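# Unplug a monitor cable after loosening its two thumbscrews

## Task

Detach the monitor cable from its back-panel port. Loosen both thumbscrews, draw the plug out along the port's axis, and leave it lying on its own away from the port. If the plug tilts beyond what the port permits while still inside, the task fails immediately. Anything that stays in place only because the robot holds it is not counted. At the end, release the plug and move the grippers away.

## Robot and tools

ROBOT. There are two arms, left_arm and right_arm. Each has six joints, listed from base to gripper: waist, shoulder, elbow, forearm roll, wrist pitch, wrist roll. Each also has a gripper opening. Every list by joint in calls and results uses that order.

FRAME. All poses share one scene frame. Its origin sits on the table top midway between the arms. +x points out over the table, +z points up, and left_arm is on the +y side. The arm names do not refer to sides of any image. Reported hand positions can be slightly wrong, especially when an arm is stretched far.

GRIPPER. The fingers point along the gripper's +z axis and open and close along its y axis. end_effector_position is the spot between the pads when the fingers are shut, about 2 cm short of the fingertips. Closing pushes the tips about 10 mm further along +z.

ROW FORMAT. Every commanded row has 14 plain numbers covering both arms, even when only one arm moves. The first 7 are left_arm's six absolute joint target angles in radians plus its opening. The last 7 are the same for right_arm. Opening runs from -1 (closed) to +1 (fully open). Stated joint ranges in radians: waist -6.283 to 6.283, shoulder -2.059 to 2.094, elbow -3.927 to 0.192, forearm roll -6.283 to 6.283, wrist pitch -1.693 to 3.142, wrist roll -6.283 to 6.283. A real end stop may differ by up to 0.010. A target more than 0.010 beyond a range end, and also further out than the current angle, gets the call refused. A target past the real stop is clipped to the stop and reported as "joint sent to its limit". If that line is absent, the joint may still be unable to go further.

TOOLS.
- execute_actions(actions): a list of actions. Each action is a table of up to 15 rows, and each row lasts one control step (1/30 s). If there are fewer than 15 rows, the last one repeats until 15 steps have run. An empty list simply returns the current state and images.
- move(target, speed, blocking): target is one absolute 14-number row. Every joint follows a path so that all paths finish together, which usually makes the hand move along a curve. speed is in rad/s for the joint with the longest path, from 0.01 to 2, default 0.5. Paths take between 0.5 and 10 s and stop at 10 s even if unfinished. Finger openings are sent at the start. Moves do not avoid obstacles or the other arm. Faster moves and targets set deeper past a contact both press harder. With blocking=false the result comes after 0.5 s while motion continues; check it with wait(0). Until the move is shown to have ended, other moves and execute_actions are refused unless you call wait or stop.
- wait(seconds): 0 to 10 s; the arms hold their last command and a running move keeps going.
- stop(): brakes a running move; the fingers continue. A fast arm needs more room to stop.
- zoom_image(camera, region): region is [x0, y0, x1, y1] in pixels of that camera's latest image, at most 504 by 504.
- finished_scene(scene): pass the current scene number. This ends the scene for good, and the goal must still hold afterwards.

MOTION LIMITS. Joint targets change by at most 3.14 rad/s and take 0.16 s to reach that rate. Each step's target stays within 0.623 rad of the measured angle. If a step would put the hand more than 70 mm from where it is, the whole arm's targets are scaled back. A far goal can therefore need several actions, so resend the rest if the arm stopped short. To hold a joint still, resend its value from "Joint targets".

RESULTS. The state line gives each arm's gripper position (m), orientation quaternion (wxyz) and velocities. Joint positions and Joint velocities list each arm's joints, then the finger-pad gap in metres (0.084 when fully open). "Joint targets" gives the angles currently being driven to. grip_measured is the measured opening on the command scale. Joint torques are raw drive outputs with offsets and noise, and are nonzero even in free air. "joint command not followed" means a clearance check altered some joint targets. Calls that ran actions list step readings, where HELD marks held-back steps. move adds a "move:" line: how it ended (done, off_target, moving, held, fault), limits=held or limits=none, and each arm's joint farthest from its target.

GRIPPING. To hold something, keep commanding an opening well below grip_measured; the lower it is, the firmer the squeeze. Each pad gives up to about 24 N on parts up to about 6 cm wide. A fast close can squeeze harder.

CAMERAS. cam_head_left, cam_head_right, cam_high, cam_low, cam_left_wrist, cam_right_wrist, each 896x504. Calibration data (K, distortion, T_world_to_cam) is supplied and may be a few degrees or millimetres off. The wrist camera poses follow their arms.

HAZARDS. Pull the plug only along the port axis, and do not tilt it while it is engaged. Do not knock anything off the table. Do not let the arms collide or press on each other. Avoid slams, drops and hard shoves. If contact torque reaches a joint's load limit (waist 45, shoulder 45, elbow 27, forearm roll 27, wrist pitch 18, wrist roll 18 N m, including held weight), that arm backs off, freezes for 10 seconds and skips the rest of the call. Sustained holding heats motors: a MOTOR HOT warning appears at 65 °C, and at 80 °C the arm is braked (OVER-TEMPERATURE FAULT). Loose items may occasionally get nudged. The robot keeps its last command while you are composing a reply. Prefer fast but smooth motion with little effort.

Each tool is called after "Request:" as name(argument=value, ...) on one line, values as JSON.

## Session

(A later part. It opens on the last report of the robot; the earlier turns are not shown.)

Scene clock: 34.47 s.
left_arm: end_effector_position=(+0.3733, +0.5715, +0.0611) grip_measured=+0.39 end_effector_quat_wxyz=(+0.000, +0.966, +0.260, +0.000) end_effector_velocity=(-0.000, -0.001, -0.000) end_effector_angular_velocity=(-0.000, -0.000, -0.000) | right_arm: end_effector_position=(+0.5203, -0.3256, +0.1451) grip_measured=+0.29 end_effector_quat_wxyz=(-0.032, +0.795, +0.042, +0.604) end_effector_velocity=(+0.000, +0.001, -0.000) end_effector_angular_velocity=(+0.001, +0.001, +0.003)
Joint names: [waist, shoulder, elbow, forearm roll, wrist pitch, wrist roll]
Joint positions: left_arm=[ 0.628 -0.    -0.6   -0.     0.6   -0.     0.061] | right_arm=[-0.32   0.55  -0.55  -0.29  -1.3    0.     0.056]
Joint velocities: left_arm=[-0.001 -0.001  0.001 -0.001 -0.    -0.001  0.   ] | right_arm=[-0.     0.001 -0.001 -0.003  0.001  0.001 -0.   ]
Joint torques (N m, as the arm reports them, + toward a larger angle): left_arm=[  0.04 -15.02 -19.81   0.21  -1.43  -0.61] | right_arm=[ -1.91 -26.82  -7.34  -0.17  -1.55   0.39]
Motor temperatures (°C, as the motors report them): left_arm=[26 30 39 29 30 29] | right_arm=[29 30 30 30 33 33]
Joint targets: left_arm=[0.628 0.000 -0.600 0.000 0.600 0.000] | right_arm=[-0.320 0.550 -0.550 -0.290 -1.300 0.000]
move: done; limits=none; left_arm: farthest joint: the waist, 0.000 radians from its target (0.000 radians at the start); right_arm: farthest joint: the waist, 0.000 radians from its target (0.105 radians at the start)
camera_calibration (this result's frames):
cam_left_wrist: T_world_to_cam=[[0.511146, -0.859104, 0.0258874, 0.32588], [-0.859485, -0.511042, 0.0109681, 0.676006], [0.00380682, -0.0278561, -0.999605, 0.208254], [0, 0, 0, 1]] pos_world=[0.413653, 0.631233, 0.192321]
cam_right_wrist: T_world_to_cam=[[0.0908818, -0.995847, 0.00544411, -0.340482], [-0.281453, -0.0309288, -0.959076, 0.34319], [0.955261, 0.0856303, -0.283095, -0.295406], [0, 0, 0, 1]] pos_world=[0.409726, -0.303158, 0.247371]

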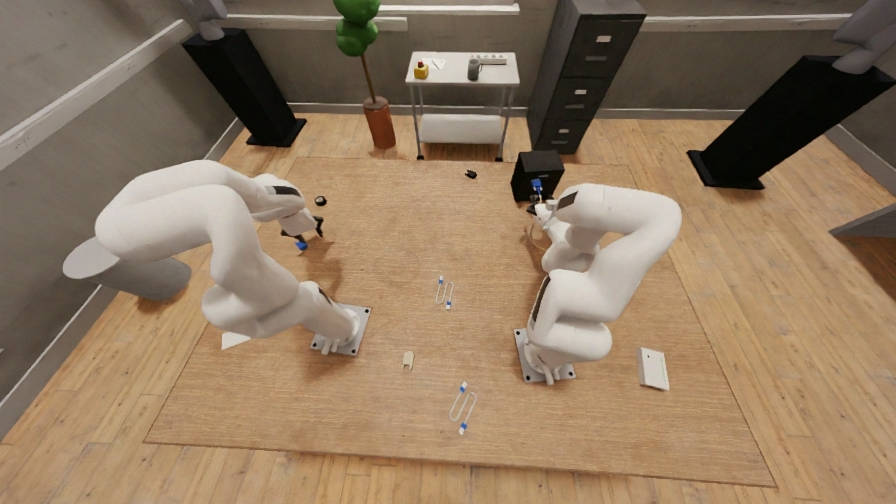

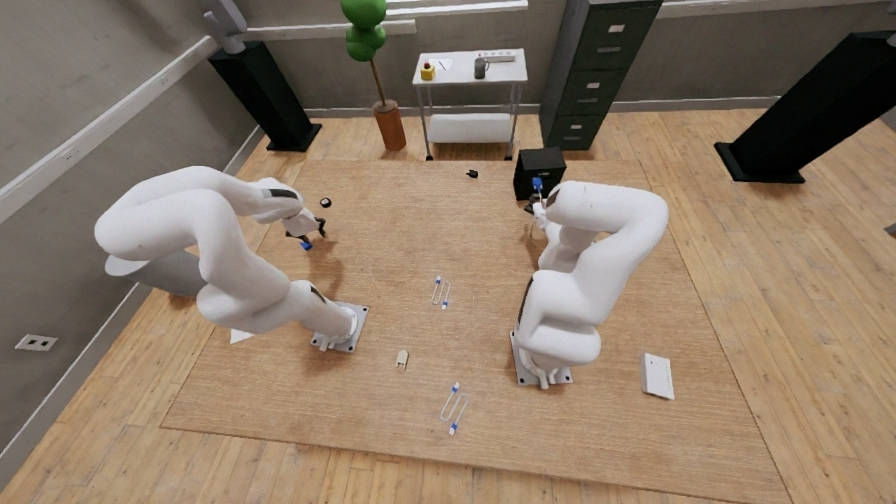

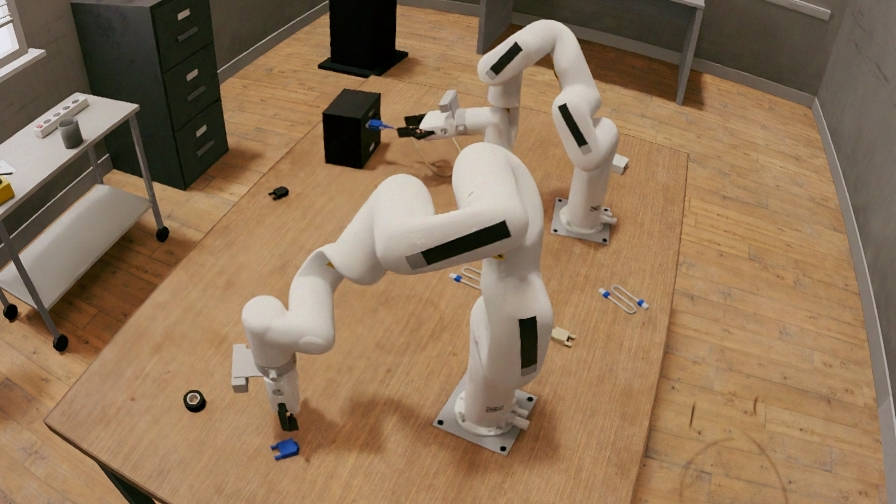

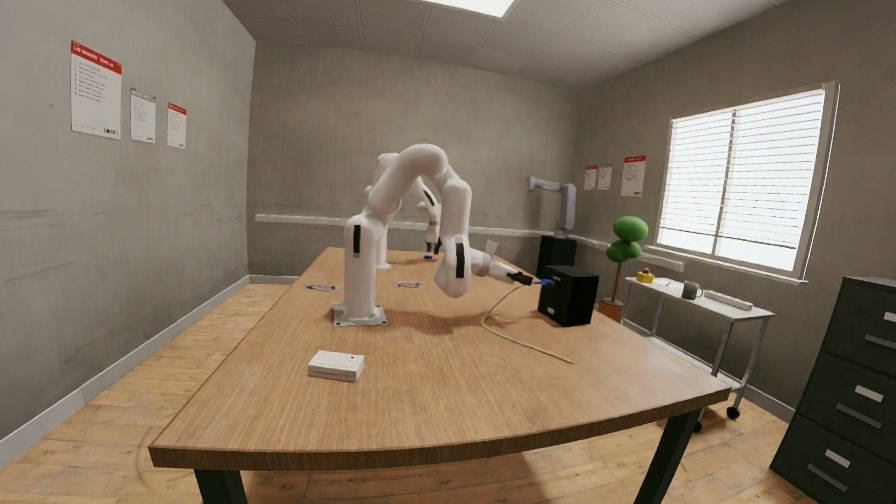

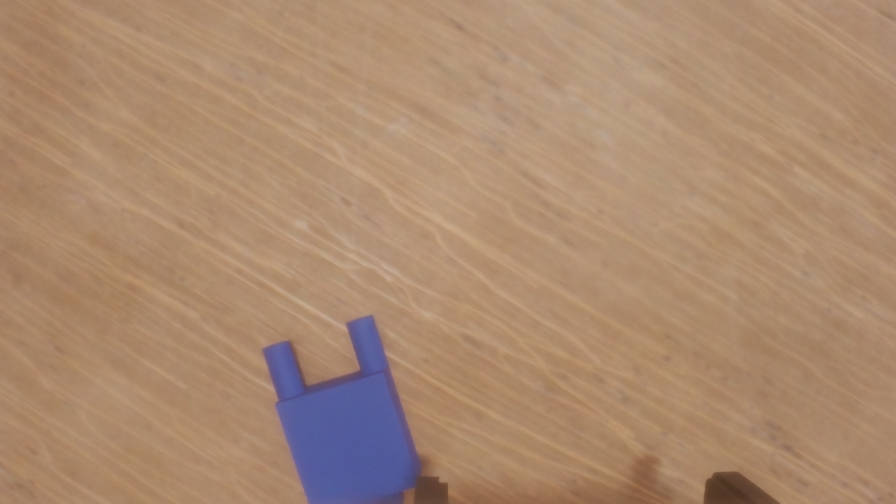

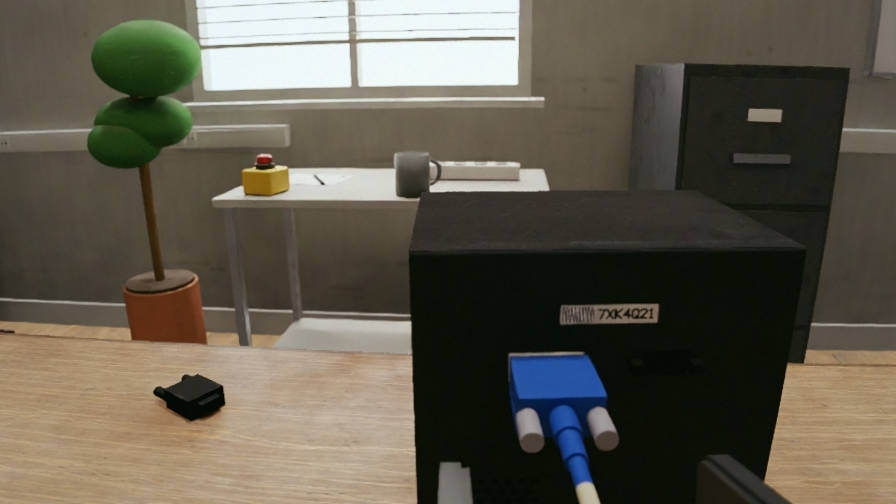

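Request:
move(target=[0.628,0,-0.6,0,0.6,0,0.4,-0.375,0.55,-0.55,-0.3234,-1.571,-1.571,-0.76], speed=1)

Request:
move(target=[0.628,0,-0.6,0,0.6,0,0.4,-0.375,0.933,-0.948,-0.3234,-1.557,-1.571,-0.76], speed=0.2)

Scene clock: 56.47 s.
left_arm: end_effector_position=(+0.3733, +0.5715, +0.0611) grip_measured=+0.39 end_effector_quat_wxyz=(+0.000, +0.966, +0.260, +0.000) end_effector_velocity=(+0.000, -0.000, -0.000) end_effector_angular_velocity=(-0.000, +0.000, -0.001) | right_arm: end_effector_position=(+0.5066, -0.3468, +0.2151) grip_measured=-0.78 end_effector_quat_wxyz=(+0.478, +0.478, +0.521, +0.521) end_effector_velocity=(-0.000, -0.000, +0.001) end_effector_angular_velocity=(-0.002, -0.003, -0.000)
Joint names: [waist, shoulder, elbow, forearm roll, wrist pitch, wrist roll]
Joint positions: left_arm=[ 0.628  0.    -0.6    0.     0.6   -0.     0.061] | right_arm=[-0.375  0.55  -0.55  -0.323 -1.571 -1.571  0.01 ]
Joint velocities: left_arm=[-0.001  0.     0.    -0.    -0.    -0.    -0.   ] | right_arm=[-0.    -0.002 -0.     0.    -0.001 -0.002  0.   ]
Joint torques (N m, as the arm reports them, + toward a larger angle): left_arm=[  0.66 -15.46 -19.84   0.07  -1.52  -0.84] | right_arm=[ -1.77 -26.68  -6.73  -0.17  -1.08   0.44]
Motor temperatures (°C, as the motors report them): left_arm=[26 30 39 29 30 29] | right_arm=[29 30 30 30 33 33]
Joint targets: left_arm=[0.628 0.000 -0.600 0.000 0.600 0.000] | right_arm=[-0.375 0.550 -0.550 -0.323 -1.571 -1.571]
move: done; limits=none; left_arm: farthest joint: the waist, 0.000 radians from its target (0.000 radians at the start); right_arm: farthest joint: the waist, 0.000 radians from its target (0.055 radians at the start)
camera_calibration (this result's frames):
cam_left_wrist: T_world_to_cam=[[0.511146, -0.859104, 0.0258874, 0.32588], [-0.859485, -0.511042, 0.0109682, 0.676006], [0.00380672, -0.0278562, -0.999605, 0.208254], [0, 0, 0, 1]] pos_world=[0.413653, 0.631233, 0.192321]
cam_right_wrist: T_world_to_cam=[[-0.0165542, -0.000322768, 0.999863, -0.174992], [0.0686401, -0.997641, 0.000814385, -0.313229], [0.997504, 0.0686442, 0.0165373, -0.352417], [0, 0, 0, 1]] pos_world=[0.370141, -0.288356, 0.181051]

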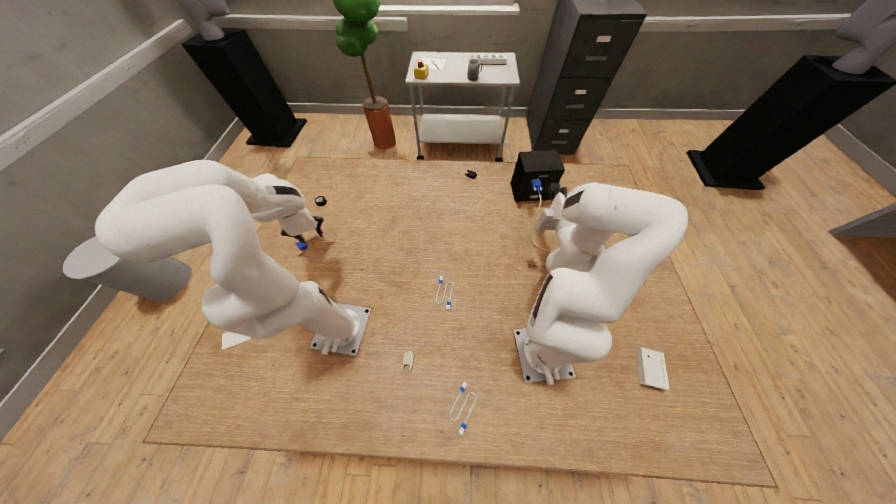

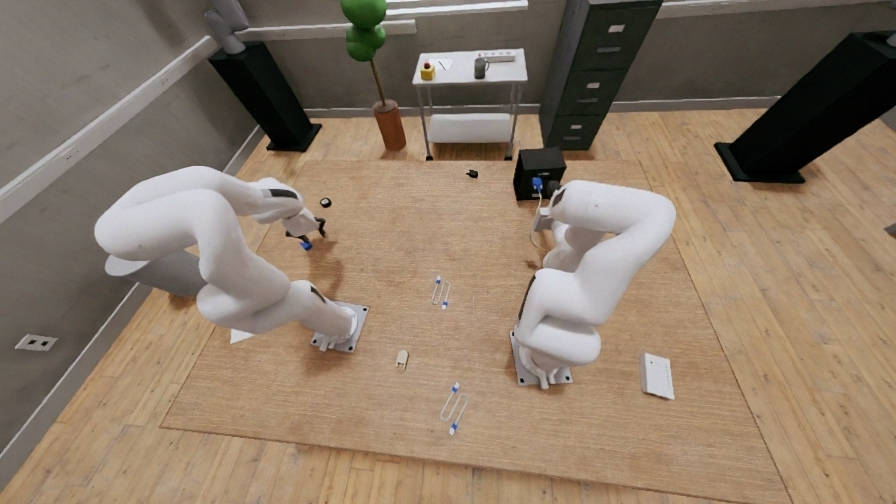

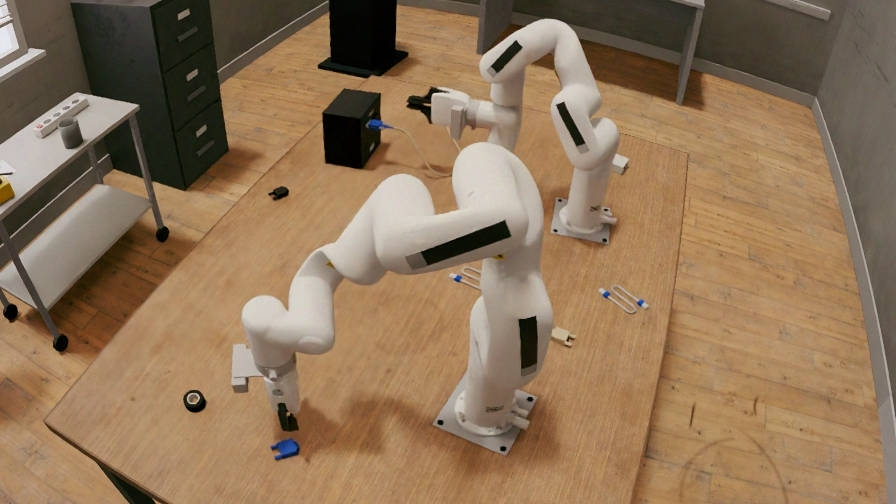

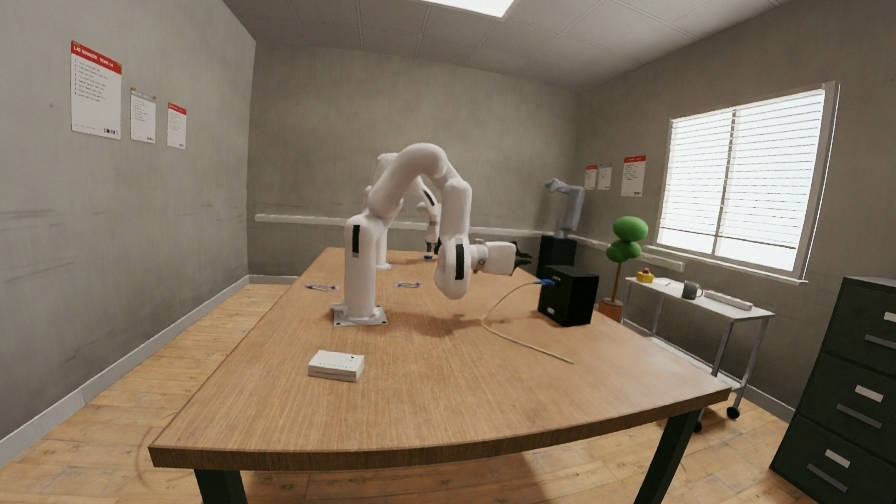

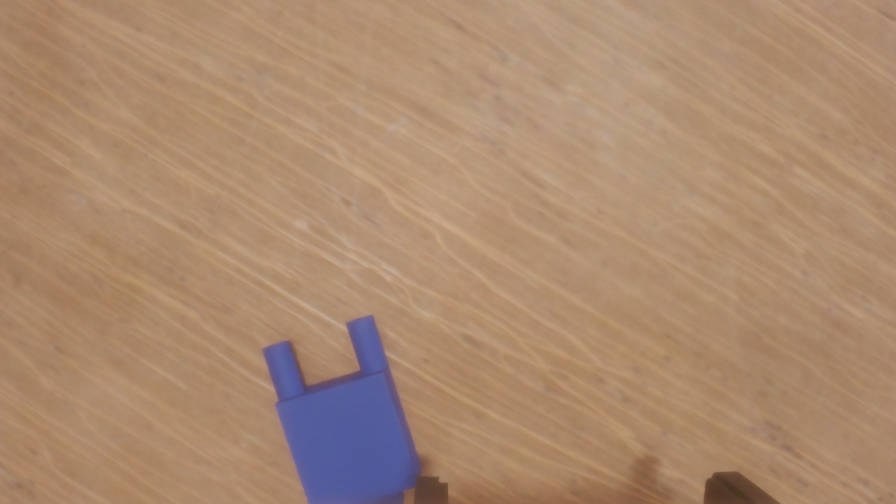

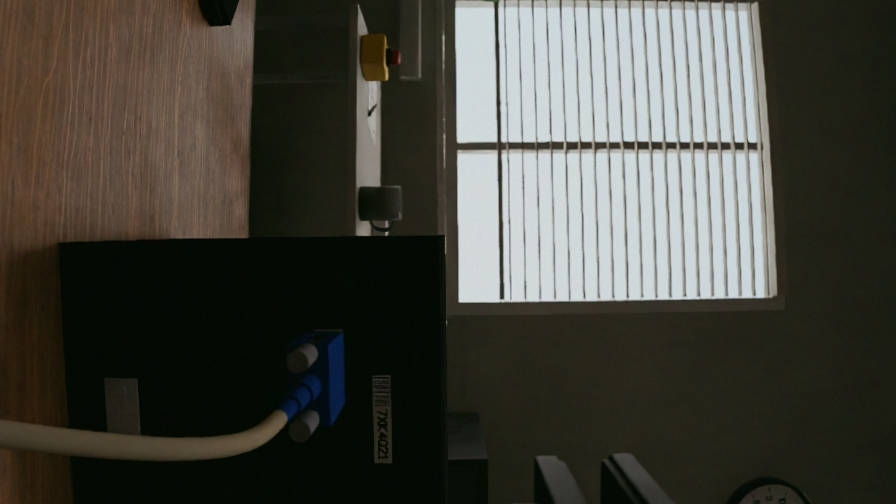

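Scene clock: 58.90 s.
left_arm: end_effector_position=(+0.3733, +0.5715, +0.0611) grip_measured=+0.39 end_effector_quat_wxyz=(+0.000, +0.966, +0.260, +0.000) end_effector_velocity=(+0.000, +0.000, +0.000) end_effector_angular_velocity=(+0.000, -0.001, -0.000) | right_arm: end_effector_position=(+0.5757, -0.3633, +0.1284) grip_measured=-0.78 end_effector_quat_wxyz=(+0.480, +0.477, +0.522, +0.520) end_effector_velocity=(+0.000, -0.000, -0.000) end_effector_angular_velocity=(-0.002, -0.001, -0.000)
Joint names: [waist, shoulder, elbow, forearm roll, wrist pitch, wrist roll]
Joint positions: left_arm=[ 0.628 -0.    -0.6    0.     0.6    0.     0.061] | right_arm=[-0.375  0.933 -0.948 -0.323 -1.557 -1.571  0.01 ]
Joint velocities: left_arm=[ 0.001 -0.001  0.    -0.    -0.     0.001 -0.   ] | right_arm=[-0.     0.002 -0.002 -0.    -0.001 -0.002  0.   ]
Joint torques (N m, as the arm reports them, + toward a larger angle): left_arm=[  0.78 -15.63 -19.1    0.39  -1.36  -0.78] | right_arm=[ -1.75 -33.34  -7.01  -0.21  -1.2    0.44]
Motor temperatures (°C, as the motors report them): left_arm=[26 30 39 29 30 29] | right_arm=[29 30 30 30 33 33]
Joint targets: left_arm=[0.628 0.000 -0.600 0.000 0.600 0.000] | right_arm=[-0.375 0.933 -0.948 -0.323 -1.557 -1.571]
move: done; limits=none; left_arm: farthest joint: the waist, 0.000 radians from its target (0.000 radians at the start); right_arm: farthest joint: the waist, 0.000 radians from its target (0.000 radians at the start)
camera_calibration (this result's frames):
cam_left_wrist: T_world_to_cam=[[0.511146, -0.859104, 0.0258873, 0.32588], [-0.859486, -0.511042, 0.010968, 0.676006], [0.0038069, -0.027856, -0.999605, 0.208254], [0, 0, 0, 1]] pos_world=[0.413653, 0.631233, 0.192321]
cam_right_wrist: T_world_to_cam=[[-0.0174687, 0.00467433, 0.999836, -0.084801], [0.068586, -0.997628, 0.00586231, -0.334961], [0.997492, 0.0686772, 0.0171067, -0.418894], [0, 0, 0, 1]] pos_world=[0.439335, -0.305002, 0.0939167]

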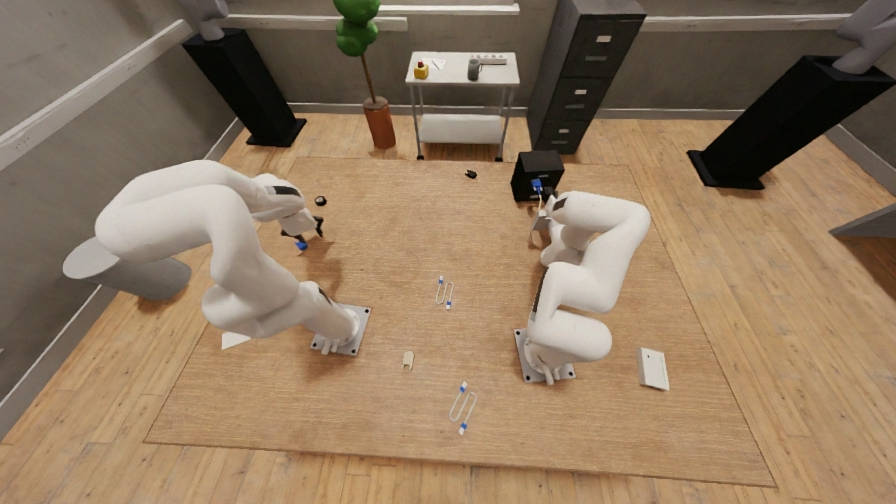

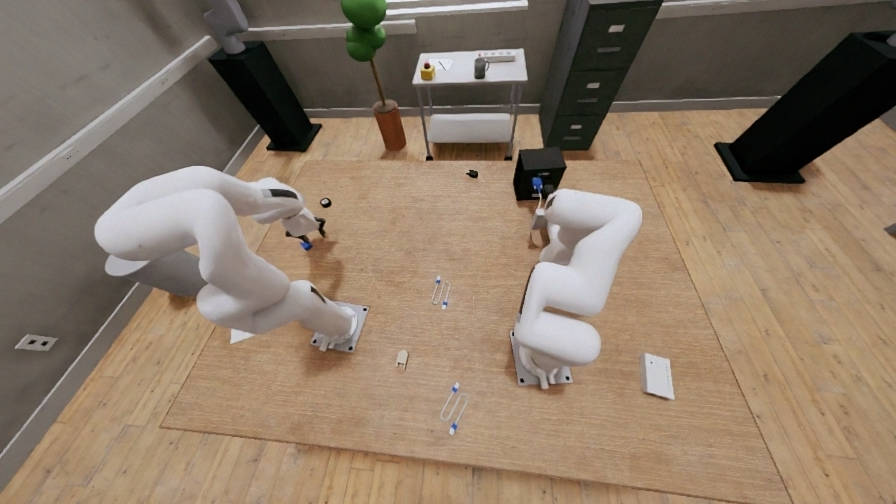

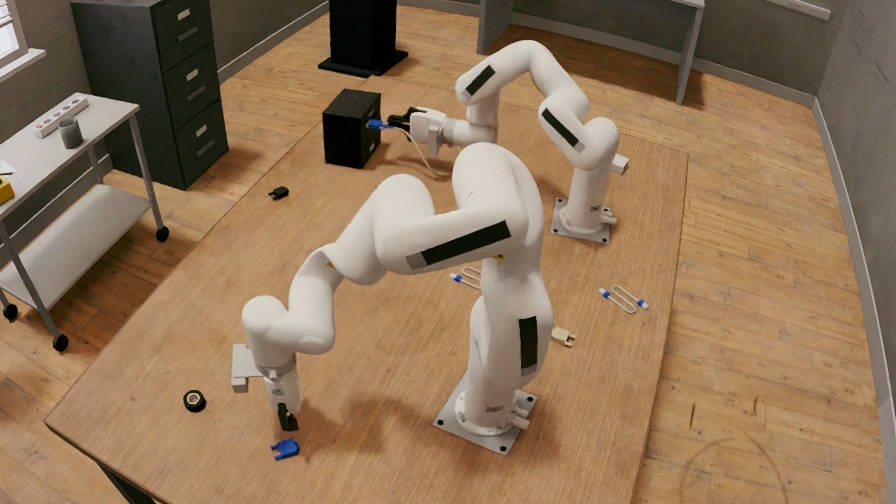

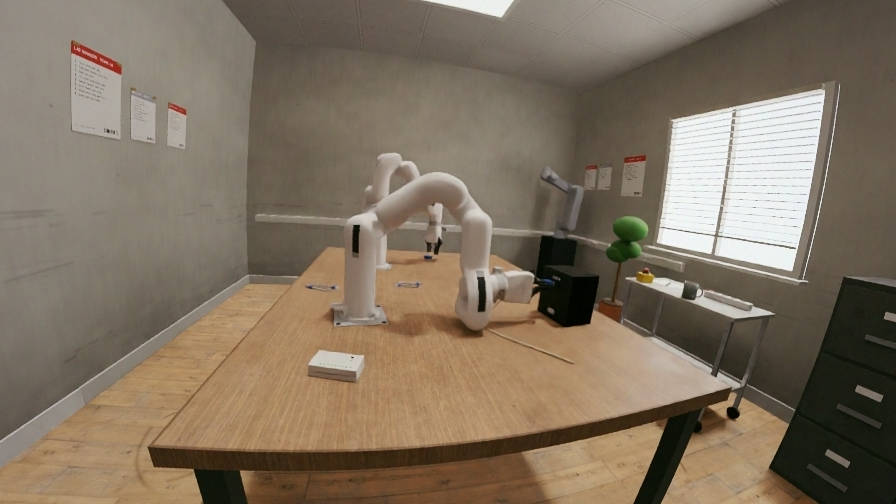

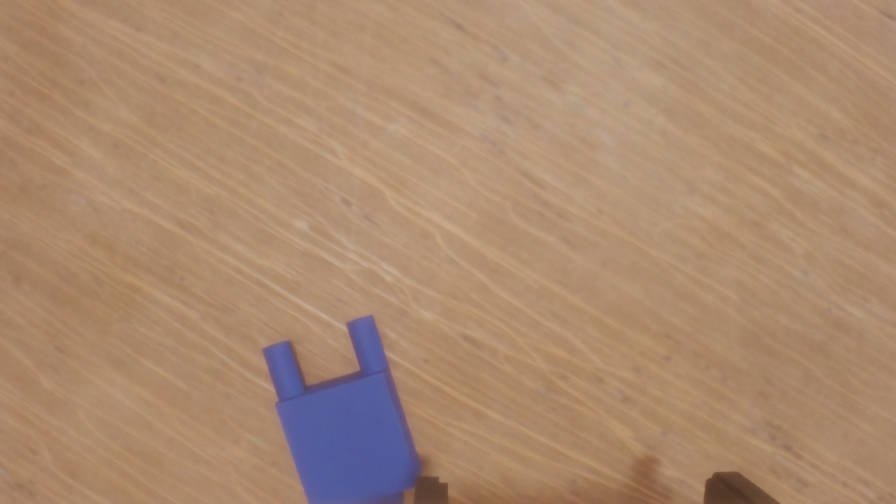

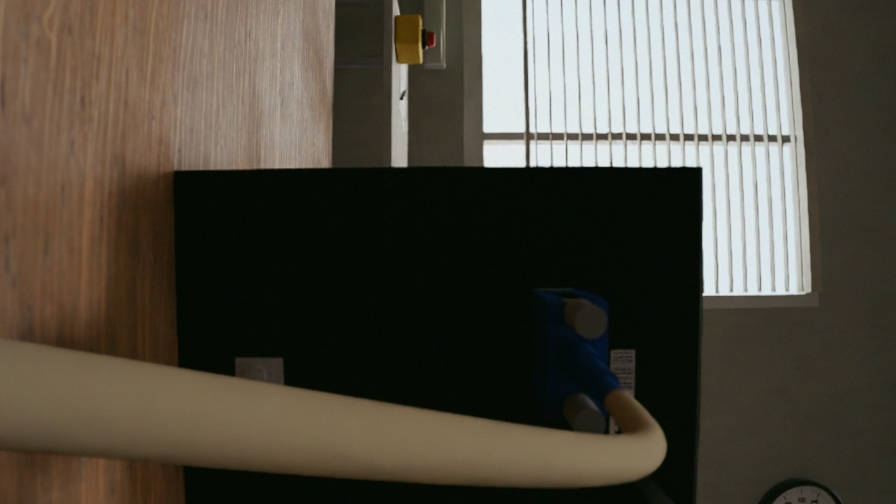

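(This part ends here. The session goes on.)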